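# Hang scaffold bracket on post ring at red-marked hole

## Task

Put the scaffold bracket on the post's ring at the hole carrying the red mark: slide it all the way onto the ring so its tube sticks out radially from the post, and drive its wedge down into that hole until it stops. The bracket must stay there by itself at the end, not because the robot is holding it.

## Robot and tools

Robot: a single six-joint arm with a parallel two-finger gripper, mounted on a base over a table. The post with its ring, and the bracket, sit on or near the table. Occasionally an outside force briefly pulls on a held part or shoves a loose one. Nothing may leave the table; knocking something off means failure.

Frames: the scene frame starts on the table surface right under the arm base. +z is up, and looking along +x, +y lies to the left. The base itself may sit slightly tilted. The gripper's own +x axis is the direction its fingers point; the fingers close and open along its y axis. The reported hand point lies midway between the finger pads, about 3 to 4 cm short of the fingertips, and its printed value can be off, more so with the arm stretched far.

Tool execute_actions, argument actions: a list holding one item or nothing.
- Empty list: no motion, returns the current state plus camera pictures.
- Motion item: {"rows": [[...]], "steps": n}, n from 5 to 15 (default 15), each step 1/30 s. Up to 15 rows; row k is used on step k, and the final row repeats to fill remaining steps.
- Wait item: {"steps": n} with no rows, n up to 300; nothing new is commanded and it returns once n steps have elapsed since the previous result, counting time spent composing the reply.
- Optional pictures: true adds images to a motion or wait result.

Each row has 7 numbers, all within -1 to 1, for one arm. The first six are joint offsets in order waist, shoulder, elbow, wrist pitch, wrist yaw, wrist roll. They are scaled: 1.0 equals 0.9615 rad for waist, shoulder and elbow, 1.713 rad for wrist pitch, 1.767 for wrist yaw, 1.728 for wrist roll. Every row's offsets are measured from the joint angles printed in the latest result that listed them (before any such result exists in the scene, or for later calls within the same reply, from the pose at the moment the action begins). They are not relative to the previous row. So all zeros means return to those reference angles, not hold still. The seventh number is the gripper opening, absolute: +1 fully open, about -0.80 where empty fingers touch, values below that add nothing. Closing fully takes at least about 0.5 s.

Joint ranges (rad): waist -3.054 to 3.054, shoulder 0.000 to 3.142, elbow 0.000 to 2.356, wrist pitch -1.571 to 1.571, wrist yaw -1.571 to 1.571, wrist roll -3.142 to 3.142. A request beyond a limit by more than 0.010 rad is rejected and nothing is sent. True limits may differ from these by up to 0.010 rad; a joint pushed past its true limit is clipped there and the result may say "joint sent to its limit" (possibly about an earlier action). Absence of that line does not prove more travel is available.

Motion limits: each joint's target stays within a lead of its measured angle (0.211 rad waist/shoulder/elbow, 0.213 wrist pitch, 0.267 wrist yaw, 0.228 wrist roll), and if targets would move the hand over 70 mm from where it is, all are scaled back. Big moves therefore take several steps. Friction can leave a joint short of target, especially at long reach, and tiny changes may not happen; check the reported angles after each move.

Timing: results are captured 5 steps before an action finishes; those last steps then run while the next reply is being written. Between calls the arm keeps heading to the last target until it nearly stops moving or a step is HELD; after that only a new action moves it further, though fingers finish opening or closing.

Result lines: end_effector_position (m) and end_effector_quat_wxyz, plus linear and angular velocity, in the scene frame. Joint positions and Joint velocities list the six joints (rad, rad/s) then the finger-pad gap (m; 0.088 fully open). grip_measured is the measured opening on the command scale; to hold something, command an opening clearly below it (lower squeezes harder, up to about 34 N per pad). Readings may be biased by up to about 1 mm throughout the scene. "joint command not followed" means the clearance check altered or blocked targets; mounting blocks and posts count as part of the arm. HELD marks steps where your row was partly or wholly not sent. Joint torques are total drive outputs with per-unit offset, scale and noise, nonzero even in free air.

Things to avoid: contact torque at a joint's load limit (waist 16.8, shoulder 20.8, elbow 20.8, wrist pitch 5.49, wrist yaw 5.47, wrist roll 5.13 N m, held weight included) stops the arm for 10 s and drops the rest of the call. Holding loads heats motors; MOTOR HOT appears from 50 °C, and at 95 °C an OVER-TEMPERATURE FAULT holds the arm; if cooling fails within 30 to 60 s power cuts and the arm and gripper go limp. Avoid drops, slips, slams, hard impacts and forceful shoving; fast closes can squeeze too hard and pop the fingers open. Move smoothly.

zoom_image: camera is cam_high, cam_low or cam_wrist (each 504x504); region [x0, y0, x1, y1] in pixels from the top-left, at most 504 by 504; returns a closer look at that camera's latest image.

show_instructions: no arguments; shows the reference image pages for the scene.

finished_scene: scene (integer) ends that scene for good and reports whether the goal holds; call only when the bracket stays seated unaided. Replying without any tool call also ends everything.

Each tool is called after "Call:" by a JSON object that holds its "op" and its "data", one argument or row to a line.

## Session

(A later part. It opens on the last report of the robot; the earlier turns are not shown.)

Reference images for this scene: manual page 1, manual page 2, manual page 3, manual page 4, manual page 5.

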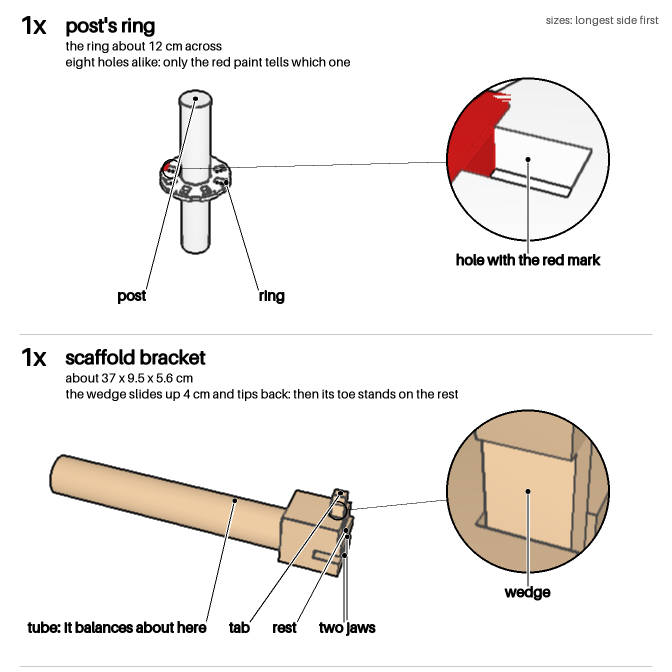

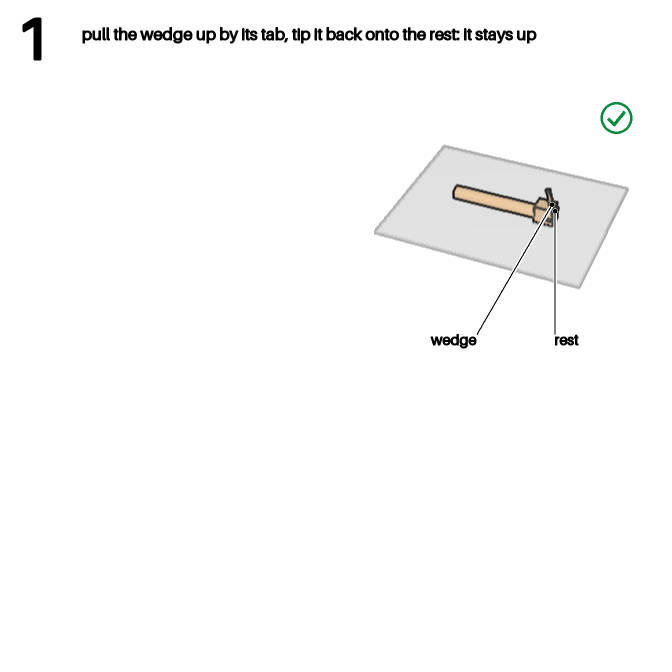

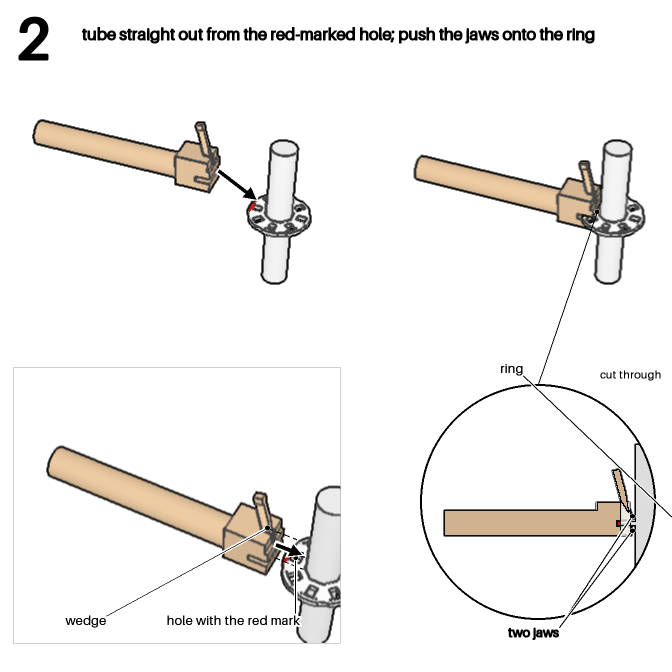

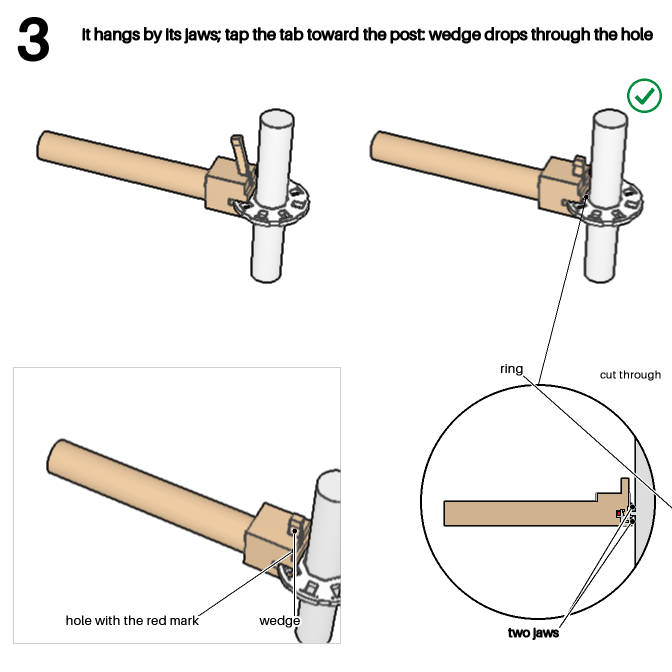

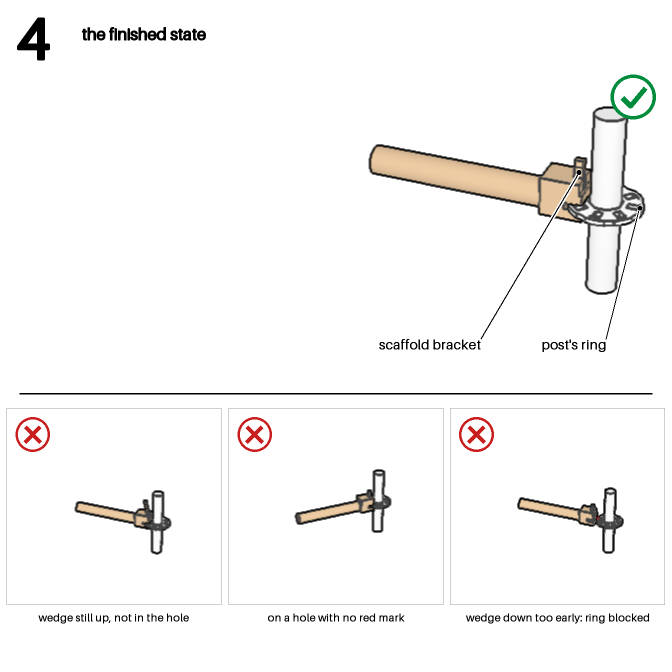

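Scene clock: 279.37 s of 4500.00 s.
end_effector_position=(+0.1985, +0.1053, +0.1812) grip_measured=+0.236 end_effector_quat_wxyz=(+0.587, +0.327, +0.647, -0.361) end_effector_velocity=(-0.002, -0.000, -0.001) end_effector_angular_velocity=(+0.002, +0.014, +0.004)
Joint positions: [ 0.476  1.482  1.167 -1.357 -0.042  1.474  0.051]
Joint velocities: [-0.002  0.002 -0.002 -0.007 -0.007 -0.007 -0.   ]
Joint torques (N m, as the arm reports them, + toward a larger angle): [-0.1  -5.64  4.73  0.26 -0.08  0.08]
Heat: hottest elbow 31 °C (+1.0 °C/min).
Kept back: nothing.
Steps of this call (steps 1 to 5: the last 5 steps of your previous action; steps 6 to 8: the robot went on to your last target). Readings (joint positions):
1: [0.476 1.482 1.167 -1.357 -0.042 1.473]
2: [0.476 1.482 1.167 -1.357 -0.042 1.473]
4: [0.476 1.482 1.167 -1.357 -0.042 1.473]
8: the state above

Call:
{"op": "execute_actions", "data": {
  "actions": [
    {"rows": [[-0.04,0,0.03,0,0.025,-0.02,-0.8]], "steps": 15}
  ]
}}

Call:
{"op": "execute_actions", "data": {
  "actions": [
    {"rows": [[-0.025,0,0,0,0.025,0,-0.8]], "steps": 15}
  ],
  "pictures": true
}}

Call:
{"op": "zoom_image", "data": {
  "camera": "cam_low",
  "region": [150,100,310,260]
}}

Call:
{"op": "zoom_image", "data": {
  "camera": "cam_high",
  "region": [210,150,350,290]
}}

Scene clock: 279.93 s of 4500.00 s.
end_effector_position=(+0.2043, +0.0975, +0.1825) grip_measured=+0.236 end_effector_quat_wxyz=(+0.595, +0.323, +0.640, -0.363) end_effector_velocity=(-0.001, -0.002, +0.000) end_effector_angular_velocity=(+0.006, +0.010, +0.009)
Joint positions: [ 0.449  1.485  1.175 -1.357 -0.02   1.445  0.051]
Joint velocities: [-0.012 -0.002 -0.002 -0.007 -0.007 -0.022 -0.001]
Joint torques (N m, as the arm reports them, + toward a larger angle): [-1.26 -5.58  6.31  0.38  0.86 -0.16]
Heat: hottest elbow 31 °C (+1.0 °C/min).
Steps of this call (steps 1 to 7: the robot went on to your last target; steps 8 to 17: the first 10 steps of this action). Readings (joint positions):
8: [0.473 1.483 1.167 -1.357 -0.041 1.469]
9: [0.466 1.483 1.169 -1.356 -0.034 1.459]
11: [0.455 1.485 1.171 -1.355 -0.031 1.452]
15: [0.450 1.485 1.175 -1.357 -0.021 1.446]
17: the state above

Scene clock: 280.43 s of 4500.00 s.
end_effector_position=(+0.2055, +0.0961, +0.1825) grip_measured=+0.236 end_effector_quat_wxyz=(+0.596, +0.324, +0.638, -0.364) end_effector_velocity=(-0.002, -0.000, +0.000) end_effector_angular_velocity=(+0.004, +0.010, +0.004)
Joint positions: [ 0.445  1.485  1.176 -1.355 -0.015  1.445  0.051]
Joint velocities: [-0.002 -0.002 -0.002 -0.007 -0.007 -0.007 -0.   ]
Joint torques (N m, as the arm reports them, + toward a larger angle): [-2.14 -5.36  4.48  0.17  1.67  0.  ]
Heat: hottest elbow 31 °C (+1.0 °C/min).
Steps of this call (steps 1 to 5: the last 5 steps of your previous action; steps 6 to 15: the first 10 steps of this action, its rows measured from where the robot was after step 5). Readings (joint positions):
5: [0.448 1.485 1.176 -1.357 -0.019 1.444]
6: [0.448 1.485 1.176 -1.357 -0.019 1.444]
7: [0.446 1.485 1.176 -1.357 -0.017 1.444]
9: [0.445 1.485 1.176 -1.355 -0.015 1.445]
13: [0.445 1.485 1.176 -1.355 -0.015 1.445]
15: the state above

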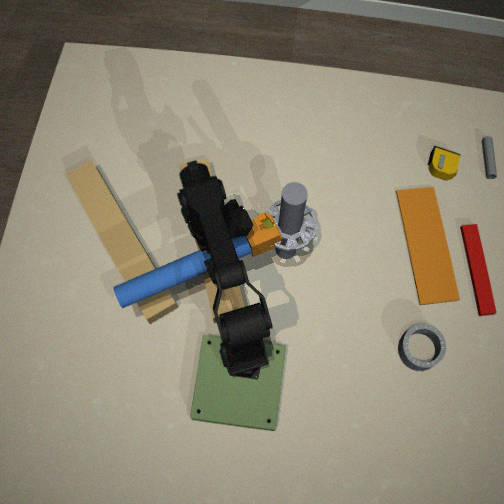

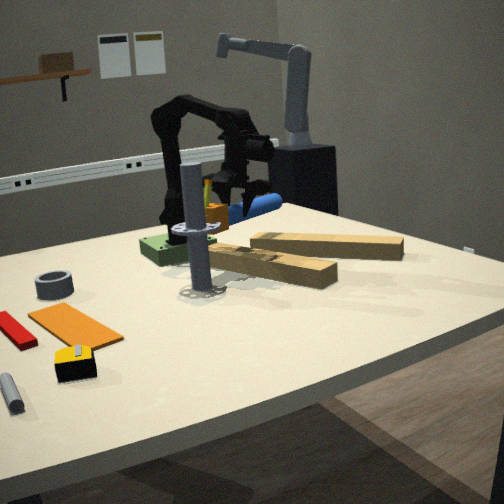

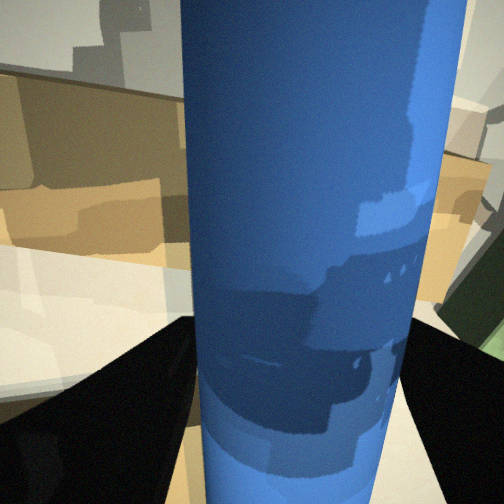

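Region (150, 100, 310, 260) of cam_low's 504x504 image, scaled by 3.150, with more detail than that image has.

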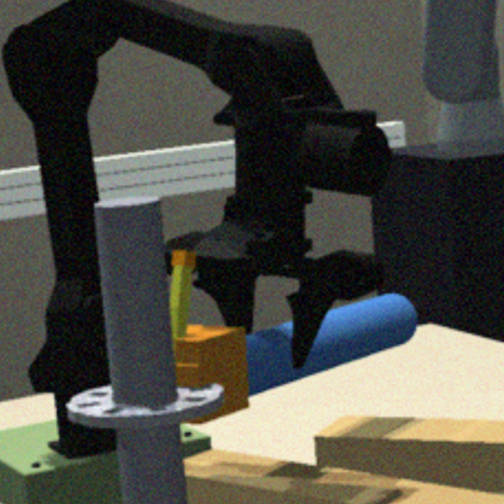

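Region (210, 150, 350, 290) of cam_high's 504x504 image, scaled by 3.600, with more detail than that image has.

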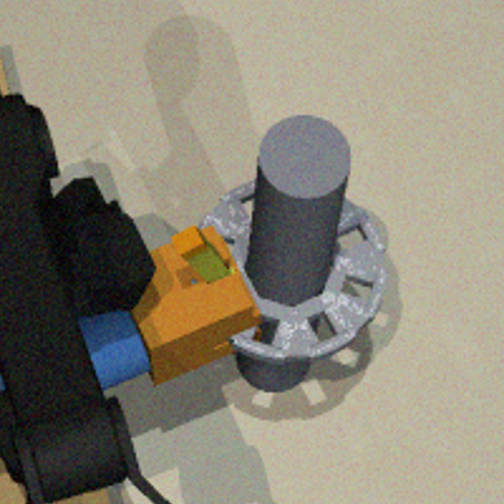

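Call:
{"op": "execute_actions", "data": {
  "actions": [
    {"rows": [[-0.01,0,0,-0.012,0.01,0,-0.8]], "steps": 15}
  ]
}}

Call:
{"op": "execute_actions", "data": {
  "actions": [
    {"rows": [[-0.02,0,0,0,0.02,0,-0.8]], "steps": 15}
  ]
}}

Call:
{"op": "execute_actions", "data": {
  "actions": [
    {"rows": [[0,0,-0.01,0,0,0,0.6]], "steps": 15}
  ]
}}

Call:
{"op": "execute_actions", "data": {
  "actions": [
    {"rows": [[0,-0.055,0.3,-0.09,0,0,0.6]], "steps": 15}
  ]
}}

Call:
{"op": "execute_actions", "data": {
  "actions": [
    {"rows": [[-0.02,0,0,0,0.27,-1,-1]], "steps": 15}
  ]
}}

Call:
{"op": "execute_actions", "data": {
  "actions": [
    {"rows": [[0,0,0,0,0,-1,-1]], "steps": 15}
  ]
}}

Call:
{"op": "execute_actions", "data": {
  "actions": [
    {"rows": [[0,0,0,0,0,0,-1]], "steps": 15}
  ]
}}

Scene clock: 281.10 s of 4500.00 s.
end_effector_position=(+0.2050, +0.0959, +0.1826) grip_measured=+0.235 end_effector_quat_wxyz=(+0.596, +0.323, +0.639, -0.364) end_effector_velocity=(-0.006, +0.000, +0.000) end_effector_angular_velocity=(+0.011, +0.029, +0.003)
Joint positions: [ 0.445  1.485  1.176 -1.358 -0.015  1.442  0.051]
Joint velocities: [-0.002 -0.002 -0.002 -0.022 -0.022 -0.007 -0.   ]
Joint torques (N m, as the arm reports them, + toward a larger angle): [-0.99 -5.38  4.47 -0.94  0.75  0.08]
Heat: hottest elbow 31 °C (+1.0 °C/min).
Steps of this call (steps 1 to 5: the last 5 steps of your previous action; steps 6 to 10: the robot went on to your last target; steps 11 to 20: the first 10 steps of this action). Readings (joint positions):
11: [0.445 1.485 1.176 -1.355 -0.015 1.445]
12: [0.445 1.485 1.176 -1.356 -0.015 1.445]
14: [0.445 1.485 1.176 -1.356 -0.015 1.445]
18: [0.445 1.485 1.176 -1.358 -0.015 1.443]
20: the state above

Scene clock: 281.60 s of 4500.00 s.
end_effector_position=(+0.2049, +0.0959, +0.1826) grip_measured=+0.235 end_effector_quat_wxyz=(+0.596, +0.322, +0.639, -0.364) end_effector_velocity=(-0.002, -0.000, +0.000) end_effector_angular_velocity=(+0.004, +0.010, +0.004)
Joint positions: [ 0.445  1.485  1.176 -1.358 -0.015  1.441  0.051]
Joint velocities: [-0.002 -0.002 -0.002 -0.007 -0.007 -0.007  0.   ]
Joint torques (N m, as the arm reports them, + toward a larger angle): [-2.   -5.35  4.45  0.27  1.48  0.02]
Heat: hottest elbow 31 °C (+1.0 °C/min).
Steps of this call (steps 1 to 5: the last 5 steps of your previous action; steps 6 to 15: the first 10 steps of this action, its rows measured from where the robot was after step 5). Readings (joint positions):
5: [0.445 1.485 1.176 -1.358 -0.015 1.442]
6: [0.445 1.485 1.176 -1.358 -0.015 1.441]
7: [0.445 1.485 1.176 -1.358 -0.015 1.441]
9: [0.445 1.485 1.176 -1.358 -0.015 1.441]
13: [0.445 1.485 1.176 -1.358 -0.015 1.441]
15: the state above

Scene clock: 282.10 s of 4500.00 s.
end_effector_position=(+0.2048, +0.0959, +0.1821) grip_measured=+0.361 end_effector_quat_wxyz=(+0.596, +0.322, +0.639, -0.364) end_effector_velocity=(-0.001, -0.000, +0.002) end_effector_angular_velocity=(+0.008, +0.001, +0.004)
Joint positions: [ 0.445  1.485  1.174 -1.357 -0.014  1.442  0.057]
Joint velocities: [-0.002 -0.007  0.002 -0.007 -0.007 -0.007  0.157]
Joint torques (N m, as the arm reports them, + toward a larger angle): [-0.05 -5.38  3.75  0.24 -0.02 -0.03]
Heat: hottest elbow 31 °C (+1.0 °C/min).
Steps of this call (steps 1 to 5: the last 5 steps of your previous action; steps 6 to 15: the first 10 steps of this action, its rows measured from where the robot was after step 5). Readings (joint positions):
5: [0.445 1.485 1.176 -1.358 -0.015 1.441]
6: [0.445 1.485 1.175 -1.358 -0.014 1.441]
7: [0.445 1.485 1.174 -1.357 -0.014 1.441]
9: [0.445 1.485 1.174 -1.357 -0.014 1.441]
13: [0.445 1.485 1.174 -1.357 -0.014 1.442]
15: the state above

Scene clock: 282.60 s of 4500.00 s.
end_effector_position=(+0.2202, +0.1029, +0.2668) grip_measured=+0.600 end_effector_quat_wxyz=(+0.638, +0.378, +0.597, -0.307) end_effector_velocity=(-0.001, -0.001, -0.019) end_effector_angular_velocity=(-0.048, +0.120, +0.001)
Joint positions: [ 0.445  1.422  1.457 -1.503 -0.014  1.442  0.068]
Joint velocities: [-0.007  0.081  0.002 -0.051 -0.007 -0.007 -0.   ]
Joint torques (N m, as the arm reports them, + toward a larger angle): [-0.05 -4.42  4.82  0.44 -0.02 -0.01]
Heat: hottest elbow 31 °C (+1.0 °C/min).
Steps of this call (steps 1 to 5: the last 5 steps of your previous action; steps 6 to 15: the first 10 steps of this action, its rows measured from where the robot was after step 5). Readings (joint positions):
5: [0.445 1.485 1.174 -1.357 -0.014 1.442]
6: [0.445 1.482 1.201 -1.390 -0.014 1.442]
7: [0.445 1.483 1.246 -1.440 -0.014 1.442]
9: [0.445 1.464 1.353 -1.464 -0.014 1.442]
13: [0.445 1.422 1.453 -1.500 -0.014 1.442]
15: the state above

Scene clock: 283.10 s of 4500.00 s.
end_effector_position=(+0.2468, +0.0371, +0.2796) grip_measured=-0.561 end_effector_quat_wxyz=(+0.792, +0.033, +0.557, -0.247) end_effector_velocity=(+0.009, -0.028, +0.012) end_effector_angular_velocity=(-0.709, +0.630, +1.761)
Joint positions: [ 0.426  1.428  1.457 -1.508  0.441  0.794  0.011]
Joint velocities: [-0.002  0.002 -0.002 -0.007  0.212 -1.985 -0.175]
Joint torques (N m, as the arm reports them, + toward a larger angle): [-0.03 -5.08  4.59  0.74  0.41 -0.08]
Heat: hottest elbow 31 °C (+1.0 °C/min).
Steps of this call (steps 1 to 5: the last 5 steps of your previous action; steps 6 to 15: the first 10 steps of this action, its rows measured from where the robot was after step 5). Readings (joint positions):
5: [0.445 1.428 1.457 -1.507 -0.014 1.442]
6: [0.446 1.428 1.457 -1.508 0.036 1.389]
7: [0.443 1.428 1.457 -1.508 0.121 1.321]
9: [0.434 1.428 1.457 -1.508 0.276 1.190]
13: [0.426 1.428 1.457 -1.508 0.420 0.926]
15: the state above

Scene clock: 283.60 s of 4500.00 s.
end_effector_position=(+0.2476, +0.0350, +0.2807) grip_measured=-0.785 end_effector_quat_wxyz=(+0.712, -0.351, +0.606, +0.041) end_effector_velocity=(-0.008, -0.001, -0.002) end_effector_angular_velocity=(-0.515, +0.773, +1.771)
Joint positions: [ 0.426  1.428  1.457 -1.508  0.457 -0.194  0.001]
Joint velocities: [-0.002 -0.002 -0.002 -0.037 -0.022 -1.985  0.   ]
Joint torques (N m, as the arm reports them, + toward a larger angle): [-0.06 -5.14  4.54  0.72  0.24 -0.04]
Heat: hottest elbow 31 °C (+1.0 °C/min).
Steps of this call (steps 1 to 5: the last 5 steps of your previous action; steps 6 to 15: the first 10 steps of this action, its rows measured from where the robot was after step 5). Readings (joint positions):
5: [0.426 1.428 1.457 -1.508 0.457 0.465]
6: [0.426 1.428 1.457 -1.508 0.457 0.399]
7: [0.426 1.428 1.457 -1.508 0.457 0.333]
9: [0.426 1.428 1.457 -1.508 0.457 0.201]
13: [0.426 1.428 1.457 -1.508 0.457 -0.062]
15: the state above

Scene clock: 284.10 s of 4500.00 s.
end_effector_position=(+0.2476, +0.0350, +0.2807) grip_measured=-0.785 end_effector_quat_wxyz=(+0.645, -0.465, +0.591, +0.140) end_effector_velocity=(-0.003, +0.001, -0.002) end_effector_angular_velocity=(+0.019, +0.013, -0.007)
Joint positions: [ 0.426  1.428  1.457 -1.508  0.458 -0.526  0.001]
Joint velocities: [-0.002 -0.002 -0.002 -0.007 -0.022  0.007 -0.   ]
Joint torques (N m, as the arm reports them, + toward a larger angle): [-0.07 -5.08  4.59  0.72  0.24  0.09]
Heat: hottest elbow 31 °C (+1.0 °C/min).
Steps of this call (steps 1 to 5: the last 5 steps of your previous action; steps 6 to 15: the first 10 steps of this action, its rows measured from where the robot was after step 5). Readings (joint positions):
5: [0.426 1.428 1.457 -1.508 0.457 -0.523]
6: [0.426 1.428 1.457 -1.508 0.458 -0.539]
7: [0.426 1.428 1.457 -1.508 0.458 -0.534]
9: [0.426 1.428 1.457 -1.508 0.458 -0.529]
13: [0.426 1.428 1.457 -1.508 0.458 -0.526]
15: the state above

Roll target −1.71: Δ −1.184 → −0.685.

Call:
{"op": "execute_actions", "data": {
  "actions": [
    {"rows": [[0,0,0,0,0,-0.685,-1]], "steps": 15}
  ]
}}

Call:
{"op": "execute_actions", "data": {
  "actions": [
    {"steps": 12}
  ],
  "pictures": true
}}

Scene clock: 284.60 s of 4500.00 s.
end_effector_position=(+0.2476, +0.0350, +0.2807) grip_measured=-0.785 end_effector_quat_wxyz=(-0.464, +0.645, -0.516, -0.320) end_effector_velocity=(-0.002, -0.001, +0.000) end_effector_angular_velocity=(-0.526, +0.729, +1.760)
Joint positions: [ 0.426  1.428  1.457 -1.508  0.457 -1.171  0.001]
Joint velocities: [ 0.002 -0.002 -0.002 -0.007  0.007 -1.971 -0.   ]
Joint torques (N m, as the arm reports them, + toward a larger angle): [-0.03 -5.08  4.63  0.68  0.23 -0.05]
Heat: hottest elbow 31 °C (+1.0 °C/min).
Steps of this call (steps 1 to 5: the last 5 steps of your previous action; steps 6 to 15: the first 10 steps of this action). Readings (joint positions):
6: [0.426 1.428 1.457 -1.508 0.457 -0.576]
7: [0.426 1.428 1.457 -1.508 0.457 -0.644]
9: [0.426 1.428 1.457 -1.508 0.457 -0.776]
13: [0.426 1.428 1.457 -1.508 0.457 -1.039]
15: the state above

Scene clock: 285.00 s of 4500.00 s.
end_effector_position=(+0.2477, +0.0350, +0.2807) grip_measured=-0.785 end_effector_quat_wxyz=(-0.283, +0.743, -0.416, -0.442) end_effector_velocity=(-0.006, +0.000, -0.002) end_effector_angular_velocity=(-0.041, +0.102, +0.176)
Joint positions: [ 0.426  1.428  1.457 -1.507  0.457 -1.691  0.001]
Joint velocities: [-0.002 -0.002 -0.002 -0.022 -0.022 -0.198 -0.   ]
Joint torques (N m, as the arm reports them, + toward a larger angle): [-0.01 -5.05  4.6   0.62  0.22 -0.09]
Heat: hottest elbow 31 °C (+1.0 °C/min).
Kept back: nothing.
Steps of this call (steps 1 to 5: the last 5 steps of your previous action; steps 6 to 12: the robot went on to your last target). Readings (joint positions):
1: [0.426 1.428 1.457 -1.508 0.457 -1.237]
2: [0.426 1.428 1.457 -1.508 0.457 -1.303]
4: [0.426 1.428 1.457 -1.508 0.457 -1.435]
8: [0.426 1.428 1.457 -1.507 0.457 -1.638]
12: the state above

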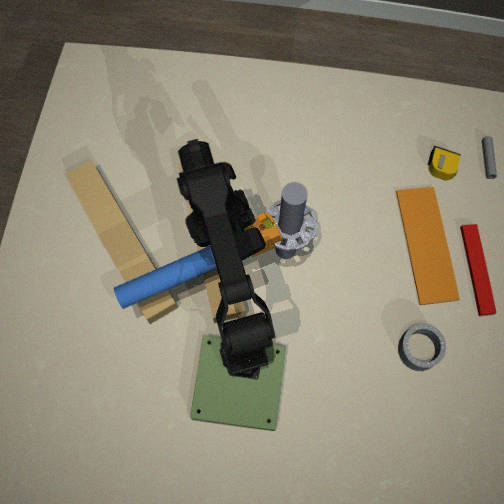

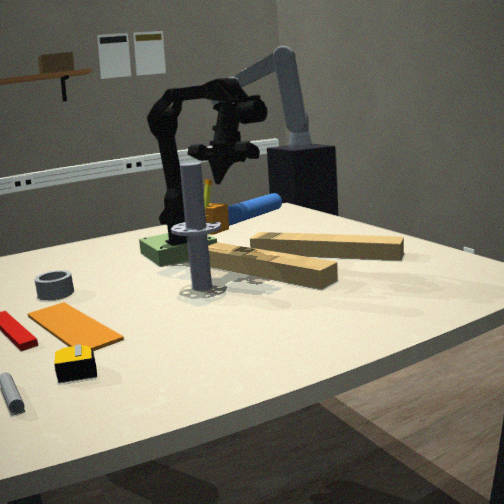

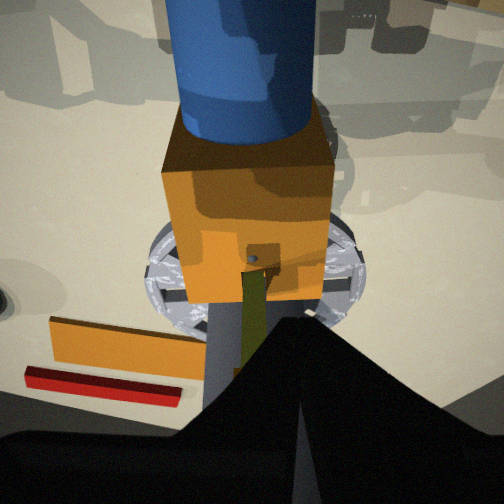

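Call:
{"op": "execute_actions", "data": {
  "actions": [
    {"rows": [[0,0,-0.062,0.008,0,0,-1]], "steps": 15}
  ]
}}

Call:
{"op": "execute_actions", "data": {
  "actions": [
    {"rows": [[-0.05,0,0,0,0,-0.028,-1]], "steps": 15}
  ]
}}

Call:
{"op": "execute_actions", "data": {
  "actions": [
    {"rows": [[-0.05,0,0,0,0,-0.028,-1]], "steps": 15}
  ]
}}

Call:
{"op": "execute_actions", "data": {
  "actions": [
    {"rows": [[-0.012,0,0,0,0,-0.007,-1],[-0.012,0,0,0,0,-0.007,-1],[-0.012,0,0,0,0,-0.007,-1],[-0.012,0,0,0,0,-0.007,-1],[-0.012,0,0,0,0,-0.007,-1],[-0.012,0,0,0,0,-0.007,-1],[0.03,0,0,0,0,0.017,-1]], "steps": 15}
  ]
}}

Call:
{"op": "execute_actions", "data": {
  "actions": [
    {"steps": 15}
  ],
  "pictures": true
}}

Call:
{"op": "zoom_image", "data": {
  "camera": "cam_low",
  "region": [150,100,310,260]
}}

Scene clock: 285.73 s of 4500.00 s.
end_effector_position=(+0.2432, +0.0331, +0.2678) grip_measured=-0.785 end_effector_quat_wxyz=(-0.268, +0.737, -0.424, -0.453) end_effector_velocity=(-0.001, -0.002, -0.001) end_effector_angular_velocity=(-0.013, +0.011, +0.004)
Joint positions: [ 0.426  1.427  1.406 -1.497  0.457 -1.694  0.001]
Joint velocities: [-0.002  0.002 -0.002 -0.007  0.007 -0.007  0.   ]
Joint torques (N m, as the arm reports them, + toward a larger angle): [-0.08 -4.95  3.81  0.77  0.22  0.06]
Heat: hottest elbow 31 °C (+1.0 °C/min).
Steps of this call (steps 1 to 12: the robot went on to your last target; steps 13 to 22: the first 10 steps of this action). Readings (joint positions):
13: [0.426 1.428 1.450 -1.504 0.457 -1.706]
14: [0.426 1.426 1.439 -1.501 0.457 -1.702]
16: [0.426 1.426 1.420 -1.500 0.457 -1.698]
20: [0.426 1.427 1.406 -1.498 0.457 -1.695]
22: the state above

Scene clock: 286.23 s of 4500.00 s.
end_effector_position=(+0.2444, +0.0222, +0.2676) grip_measured=-0.785 end_effector_quat_wxyz=(-0.262, +0.733, -0.430, -0.457) end_effector_velocity=(-0.003, +0.001, -0.002) end_effector_angular_velocity=(+0.010, +0.029, +0.032)
Joint positions: [ 0.381  1.427  1.406 -1.496  0.457 -1.739  0.001]
Joint velocities: [-0.002 -0.002 -0.002 -0.007 -0.022 -0.037 -0.   ]
Joint torques (N m, as the arm reports them, + toward a larger angle): [-0.28 -5.05  4.55  0.56  0.26 -0.07]
Heat: hottest elbow 31 °C (+1.0 °C/min).
Steps of this call (steps 1 to 5: the last 5 steps of your previous action; steps 6 to 15: the first 10 steps of this action, its rows measured from where the robot was after step 5). Readings (joint positions):
5: [0.426 1.427 1.406 -1.497 0.457 -1.694]
6: [0.422 1.427 1.406 -1.496 0.457 -1.703]
7: [0.411 1.427 1.406 -1.496 0.457 -1.714]
9: [0.391 1.427 1.406 -1.496 0.457 -1.728]
13: [0.382 1.427 1.406 -1.496 0.457 -1.737]
15: the state above

Scene clock: 286.73 s of 4500.00 s.
end_effector_position=(+0.2452, +0.0113, +0.2675) grip_measured=-0.785 end_effector_quat_wxyz=(-0.256, +0.729, -0.435, -0.462) end_effector_velocity=(+0.001, -0.003, +0.000) end_effector_angular_velocity=(-0.009, -0.000, +0.012)
Joint positions: [ 0.337  1.427  1.406 -1.496  0.455 -1.785  0.001]
Joint velocities: [-0.007 -0.002 -0.002  0.007  0.007 -0.022 -0.   ]
Joint torques (N m, as the arm reports them, + toward a larger angle): [-0.37 -5.07  4.51  0.58  0.26 -0.09]
Heat: hottest elbow 31 °C (+1.0 °C/min).
Steps of this call (steps 1 to 5: the last 5 steps of your previous action; steps 6 to 15: the first 10 steps of this action, its rows measured from where the robot was after step 5). Readings (joint positions):
5: [0.381 1.427 1.406 -1.496 0.457 -1.740]
6: [0.377 1.427 1.406 -1.496 0.456 -1.751]
7: [0.365 1.427 1.406 -1.496 0.456 -1.762]
9: [0.346 1.427 1.406 -1.496 0.456 -1.775]
13: [0.337 1.427 1.406 -1.496 0.455 -1.784]
15: the state above

Scene clock: 287.23 s of 4500.00 s.
end_effector_position=(+0.2449, +0.0155, +0.2676) grip_measured=-0.785 end_effector_quat_wxyz=(-0.258, +0.731, -0.433, -0.460) end_effector_velocity=(-0.008, +0.038, -0.002) end_effector_angular_velocity=(+0.034, -0.016, +0.052)
Joint positions: [ 0.354  1.427  1.406 -1.496  0.456 -1.768  0.001]
Joint velocities: [ 0.149 -0.002 -0.002 -0.022 -0.022  0.11  -0.   ]
Joint torques (N m, as the arm reports them, + toward a larger angle): [-0.11 -5.03  4.56  0.57  0.21  0.03]
Heat: hottest elbow 31 °C (+1.0 °C/min).
Steps of this call (steps 1 to 5: the last 5 steps of your previous action; steps 6 to 15: the first 10 steps of this action, its rows measured from where the robot was after step 5). Readings (joint positions):
5: [0.336 1.427 1.406 -1.496 0.455 -1.786]
6: [0.335 1.427 1.406 -1.496 0.455 -1.788]
7: [0.333 1.427 1.406 -1.496 0.455 -1.791]
9: [0.330 1.427 1.406 -1.496 0.455 -1.794]
13: [0.339 1.427 1.406 -1.496 0.455 -1.779]
15: the state above

Scene clock: 287.73 s of 4500.00 s.
end_effector_position=(+0.2448, +0.0175, +0.2676) grip_measured=-0.785 end_effector_quat_wxyz=(-0.260, +0.731, -0.432, -0.459) end_effector_velocity=(+0.001, +0.001, -0.000) end_effector_angular_velocity=(+0.008, -0.002, +0.005)
Joint positions: [ 0.362  1.427  1.406 -1.496  0.456 -1.759  0.001]
Joint velocities: [-0.002 -0.002 -0.002  0.007 -0.007 -0.007 -0.   ]
Joint torques (N m, as the arm reports them, + toward a larger angle): [ 0.28 -5.04  4.52  0.58  0.2   0.04]
Heat: hottest elbow 31 °C (+1.0 °C/min).
Kept back: nothing.
Steps of this call (steps 1 to 5: the last 5 steps of your previous action; steps 6 to 15: the robot went on to your last target). Readings (joint positions):
1: [0.358 1.427 1.406 -1.496 0.456 -1.765]
2: [0.360 1.427 1.406 -1.496 0.456 -1.763]
4: [0.361 1.427 1.406 -1.496 0.456 -1.761]
8: [0.362 1.427 1.406 -1.496 0.456 -1.759]
15: the state above
The arm was judged still, so your last target was given up. Only a new action makes it travel on or press farther. Fingers that are still opening or closing keep moving.

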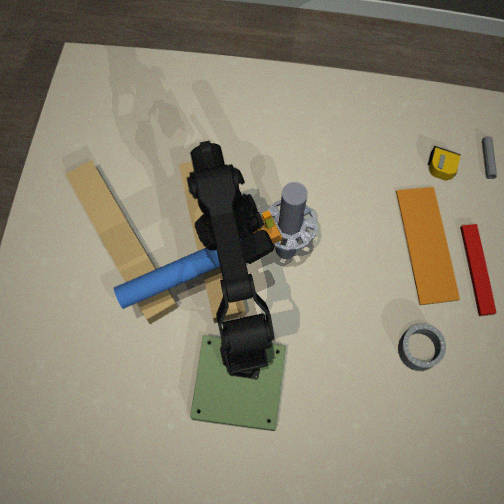

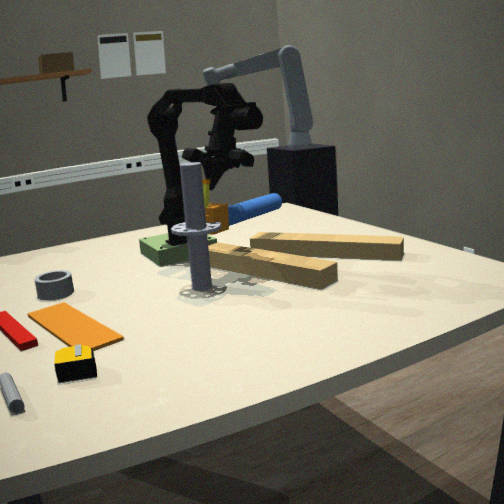

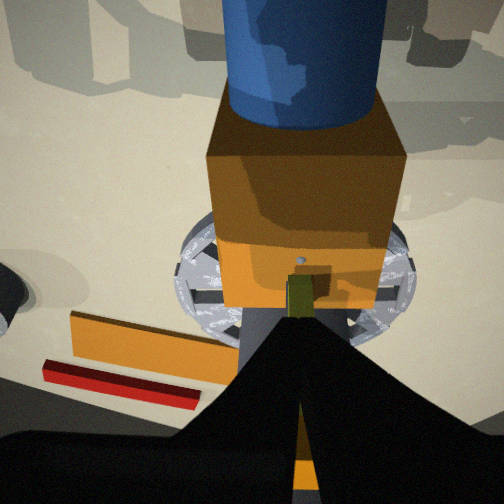

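Region (150, 100, 310, 260) of cam_low's 504x504 image, scaled by 3.150, with more detail than that image has.

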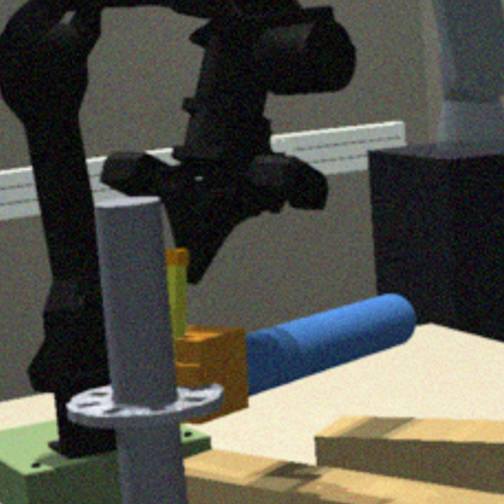

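Call:
{"op": "execute_actions", "data": {
  "actions": [
    {"rows": [[0.04,0,0,0,0,0.022,-1]], "steps": 15}
  ]
}}

Call:
{"op": "execute_actions", "data": {
  "actions": [
    {"steps": 15}
  ],
  "pictures": true
}}

Call:
{"op": "zoom_image", "data": {
  "camera": "cam_low",
  "region": [150,100,310,260]
}}

Scene clock: 288.23 s of 4500.00 s.
end_effector_position=(+0.2440, +0.0262, +0.2676) grip_measured=-0.785 end_effector_quat_wxyz=(-0.264, +0.735, -0.427, -0.456) end_effector_velocity=(+0.002, -0.002, +0.001) end_effector_angular_velocity=(-0.016, -0.018, -0.006)
Joint positions: [ 0.397  1.427  1.406 -1.496  0.456 -1.724  0.001]
Joint velocities: [ 0.002 -0.002 -0.002  0.007  0.022  0.007 -0.   ]
Joint torques (N m, as the arm reports them, + toward a larger angle): [ 0.33 -5.04  4.58  0.57  0.19  0.04]
Heat: hottest elbow 31 °C (+1.0 °C/min).
Steps of this call (steps 1 to 5: nothing new was sent; steps 6 to 15: the first 10 steps of this action). Readings (joint positions):
6: [0.365 1.427 1.406 -1.496 0.456 -1.750]
7: [0.374 1.427 1.406 -1.496 0.456 -1.741]
9: [0.390 1.427 1.406 -1.496 0.456 -1.731]
13: [0.397 1.427 1.406 -1.496 0.456 -1.725]
15: the state above

Scene clock: 288.73 s of 4500.00 s.
end_effector_position=(+0.2440, +0.0263, +0.2676) grip_measured=-0.785 end_effector_quat_wxyz=(-0.265, +0.734, -0.428, -0.456) end_effector_velocity=(+0.001, -0.001, +0.000) end_effector_angular_velocity=(-0.006, -0.007, +0.004)
Joint positions: [ 0.398  1.427  1.406 -1.496  0.456 -1.723  0.001]
Joint velocities: [-0.002 -0.002 -0.002  0.007  0.007 -0.007 -0.   ]
Joint torques (N m, as the arm reports them, + toward a larger angle): [ 0.23 -5.    4.54  0.57  0.21  0.07]
Heat: hottest elbow 31 °C (+1.0 °C/min).
Kept back: nothing.
Steps of this call (steps 1 to 5: the last 5 steps of your previous action; steps 6 to 15: the robot went on to your last target). Readings (joint positions):
1: [0.397 1.427 1.406 -1.496 0.456 -1.723]
2: [0.398 1.427 1.406 -1.496 0.456 -1.723]
4: [0.398 1.427 1.406 -1.496 0.456 -1.723]
8: [0.398 1.427 1.406 -1.496 0.456 -1.723]
15: the state above
The arm was judged still, so your last target was given up. Only a new action makes it travel on or press farther. Fingers that are still opening or closing keep moving.

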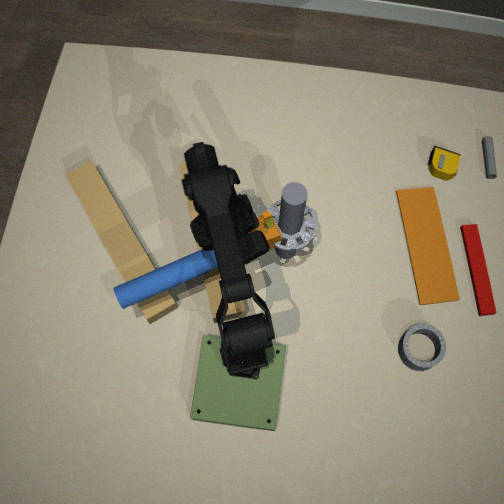

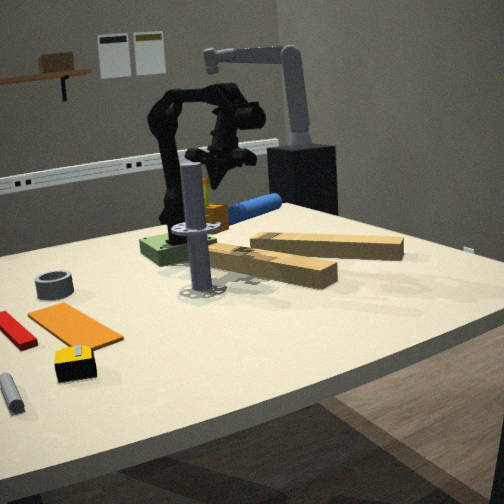

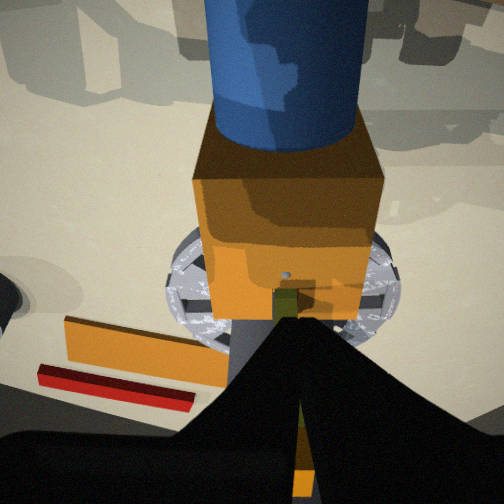

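Region (150, 100, 310, 260) of cam_low's 504x504 image, scaled by 3.150, with more detail than that image has.

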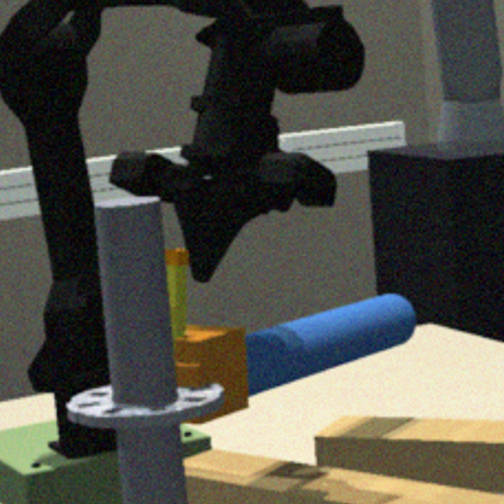

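Call:
{"op": "execute_actions", "data": {
  "actions": [
    {"rows": [[0,0,0.06,-0.028,0,0,-1]], "steps": 15}
  ]
}}

Call:
{"op": "execute_actions", "data": {
  "actions": [
    {"rows": [[-0.078,0,0,0,0,-0.043,-1]], "steps": 15}
  ]
}}

Call:
{"op": "execute_actions", "data": {
  "actions": [
    {"rows": [[0,0,-0.08,0.036,0,0,-1]], "steps": 15}
  ],
  "pictures": true
}}

Call:
{"op": "zoom_image", "data": {
  "camera": "cam_low",
  "region": [150,100,310,260]
}}

Scene clock: 289.37 s of 4500.00 s.
end_effector_position=(+0.2422, +0.0256, +0.2796) grip_measured=-0.785 end_effector_quat_wxyz=(-0.266, +0.735, -0.427, -0.454) end_effector_velocity=(-0.004, -0.001, +0.000) end_effector_angular_velocity=(-0.004, +0.027, +0.018)
Joint positions: [ 0.398  1.428  1.455 -1.54   0.456 -1.723  0.001]
Joint velocities: [-0.002 -0.002  0.002 -0.022 -0.007 -0.022 -0.   ]
Joint torques (N m, as the arm reports them, + toward a larger angle): [-0.04 -5.11  5.23  0.37  0.21 -0.02]
Heat: hottest elbow 31 °C (+1.0 °C/min).
Steps of this call (steps 1 to 9: nothing new was sent; steps 10 to 19: the first 10 steps of this action). Readings (joint positions):
10: [0.398 1.427 1.412 -1.505 0.456 -1.723]
11: [0.398 1.429 1.423 -1.517 0.456 -1.723]
13: [0.398 1.429 1.442 -1.529 0.456 -1.723]
17: [0.398 1.428 1.455 -1.538 0.456 -1.723]
19: the state above

Scene clock: 289.87 s of 4500.00 s.
end_effector_position=(+0.2433, +0.0085, +0.2795) grip_measured=-0.785 end_effector_quat_wxyz=(-0.257, +0.729, -0.436, -0.461) end_effector_velocity=(-0.006, -0.003, +0.000) end_effector_angular_velocity=(-0.002, +0.027, +0.013)
Joint positions: [ 0.328  1.428  1.455 -1.541  0.455 -1.793  0.001]
Joint velocities: [-0.007 -0.007 -0.002 -0.022 -0.007 -0.022 -0.   ]
Joint torques (N m, as the arm reports them, + toward a larger angle): [-0.46 -4.93  4.44  0.59  0.28 -0.14]
Heat: hottest elbow 31 °C (+1.0 °C/min).
Steps of this call (steps 1 to 5: the last 5 steps of your previous action; steps 6 to 15: the first 10 steps of this action, its rows measured from where the robot was after step 5). Readings (joint positions):
5: [0.398 1.428 1.455 -1.541 0.456 -1.723]
6: [0.391 1.428 1.455 -1.541 0.454 -1.739]
7: [0.373 1.428 1.455 -1.541 0.454 -1.757]
9: [0.342 1.428 1.455 -1.541 0.455 -1.777]
13: [0.328 1.428 1.455 -1.541 0.455 -1.791]
15: the state above

Scene clock: 290.37 s of 4500.00 s.
end_effector_position=(+0.2442, +0.0081, +0.2762) grip_measured=-0.785 end_effector_quat_wxyz=(-0.262, +0.737, -0.430, -0.450) end_effector_velocity=(-0.002, -0.000, -0.003) end_effector_angular_velocity=(+0.008, +0.002, -0.008)
Joint positions: [ 0.331  1.402  1.415 -1.495  0.466 -1.795  0.001]
Joint velocities: [-0.002 -0.007 -0.017  0.007 -0.007  0.007 -0.   ]
Joint torques (N m, as the arm reports them, + toward a larger angle): [-0.38 -1.71  1.28  1.69 -0.26 -0.02]
Heat: hottest elbow 31 °C (+1.0 °C/min).
Steps of this call (steps 1 to 5: the last 5 steps of your previous action; steps 6 to 15: the first 10 steps of this action, its rows measured from where the robot was after step 5). Readings (joint positions):
5: [0.327 1.428 1.455 -1.541 0.455 -1.795]
6: [0.328 1.427 1.447 -1.535 0.457 -1.795]
7: [0.329 1.420 1.436 -1.521 0.460 -1.795]
9: [0.331 1.409 1.424 -1.508 0.463 -1.795]
13: [0.331 1.403 1.417 -1.497 0.466 -1.795]
15: the state above

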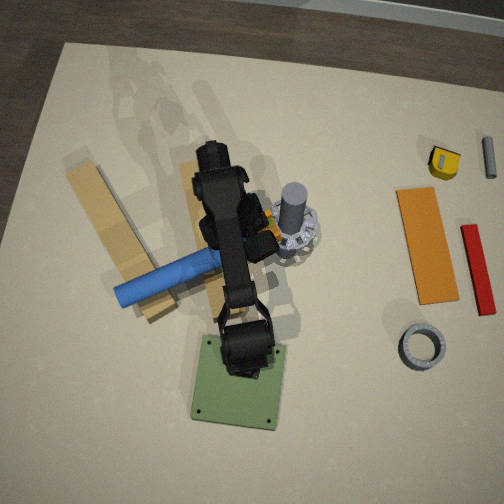

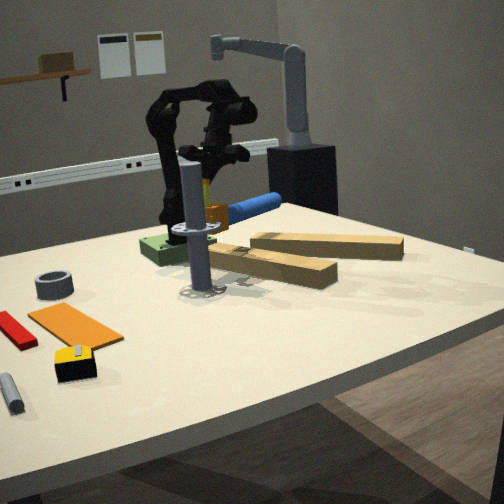

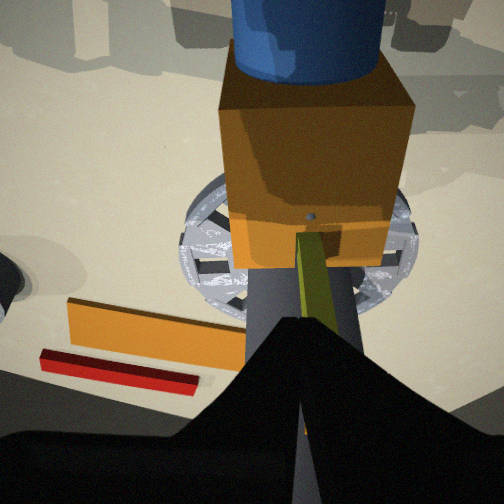

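Region (150, 100, 310, 260) of cam_low's 504x504 image, scaled by 3.150, with more detail than that image has.

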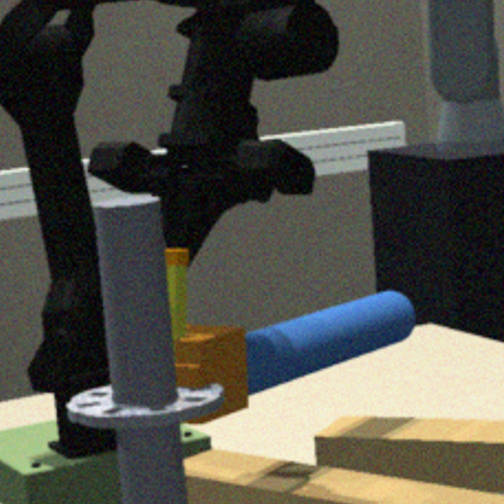

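Call:
{"op": "execute_actions", "data": {
  "actions": [
    {"rows": [[0,0.03,0.05,-0.03,0,0,-1]], "steps": 15}
  ]
}}

Call:
{"op": "execute_actions", "data": {
  "actions": [
    {"rows": [[0.07,0,0,0,0,0.04,-1]], "steps": 15}
  ],
  "pictures": true
}}

Call:
{"op": "zoom_image", "data": {
  "camera": "cam_low",
  "region": [150,100,310,260]
}}

Scene clock: 291.07 s of 4500.00 s.
end_effector_position=(+0.2429, +0.0079, +0.2805) grip_measured=-0.785 end_effector_quat_wxyz=(-0.253, +0.732, -0.436, -0.458) end_effector_velocity=(-0.004, -0.001, +0.004) end_effector_angular_velocity=(-0.003, +0.027, +0.018)
Joint positions: [ 0.332  1.424  1.454 -1.542  0.465 -1.794  0.001]
Joint velocities: [-0.002  0.002  0.022 -0.037 -0.007 -0.022 -0.   ]
Joint torques (N m, as the arm reports them, + toward a larger angle): [-0.1  -4.21  5.19  0.33  0.27 -0.03]
Heat: hottest elbow 31 °C (+1.0 °C/min).
Steps of this call (steps 1 to 5: the last 5 steps of your previous action; steps 6 to 11: the robot went on to your last target; steps 12 to 21: the first 10 steps of this action). Readings (joint positions):
12: [0.331 1.402 1.422 -1.500 0.466 -1.794]
13: [0.332 1.407 1.432 -1.512 0.465 -1.794]
15: [0.332 1.418 1.444 -1.526 0.465 -1.794]
19: [0.332 1.424 1.452 -1.540 0.465 -1.794]
21: the state above

Scene clock: 291.57 s of 4500.00 s.
end_effector_position=(+0.2416, +0.0232, +0.2810) grip_measured=-0.785 end_effector_quat_wxyz=(-0.262, +0.738, -0.428, -0.452) end_effector_velocity=(-0.005, -0.000, -0.002) end_effector_angular_velocity=(-0.002, +0.025, -0.004)
Joint positions: [ 0.395  1.424  1.455 -1.544  0.467 -1.729  0.001]
Joint velocities: [ 0.002  0.002 -0.002 -0.022 -0.007  0.007 -0.001]
Joint torques (N m, as the arm reports them, + toward a larger angle): [ 0.29 -5.01  4.47  0.63  0.15  0.08]
Heat: hottest elbow 31 °C (+1.0 °C/min).
Steps of this call (steps 1 to 5: the last 5 steps of your previous action; steps 6 to 15: the first 10 steps of this action, its rows measured from where the robot was after step 5). Readings (joint positions):
5: [0.332 1.424 1.455 -1.543 0.465 -1.794]
6: [0.337 1.424 1.455 -1.544 0.467 -1.780]
7: [0.354 1.424 1.455 -1.544 0.468 -1.763]
9: [0.382 1.424 1.455 -1.544 0.467 -1.744]
13: [0.395 1.424 1.455 -1.544 0.467 -1.731]
15: the state above

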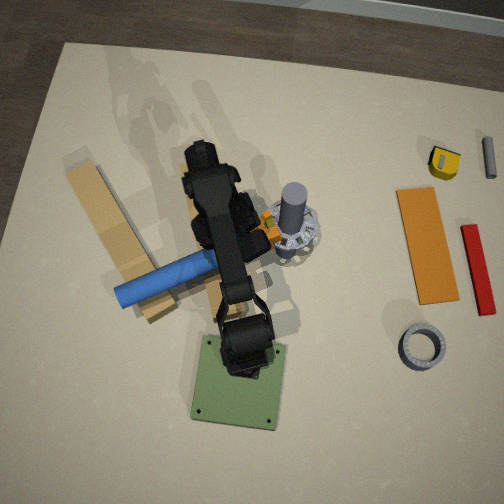

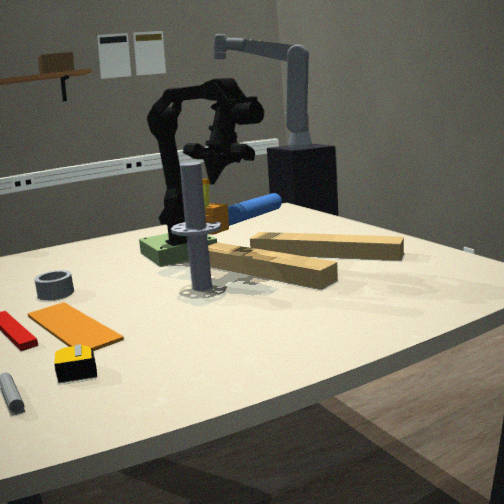

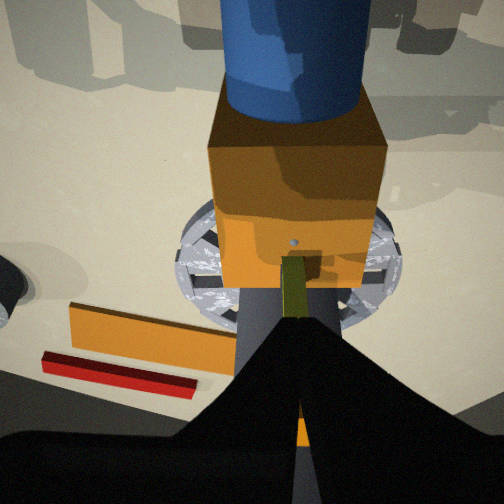

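Region (150, 100, 310, 260) of cam_low's 504x504 image, scaled by 3.150, with more detail than that image has.

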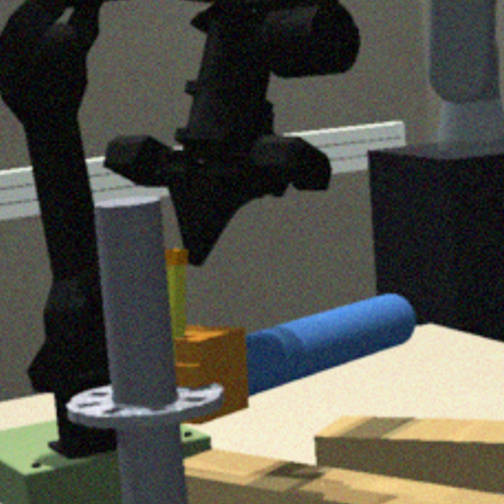

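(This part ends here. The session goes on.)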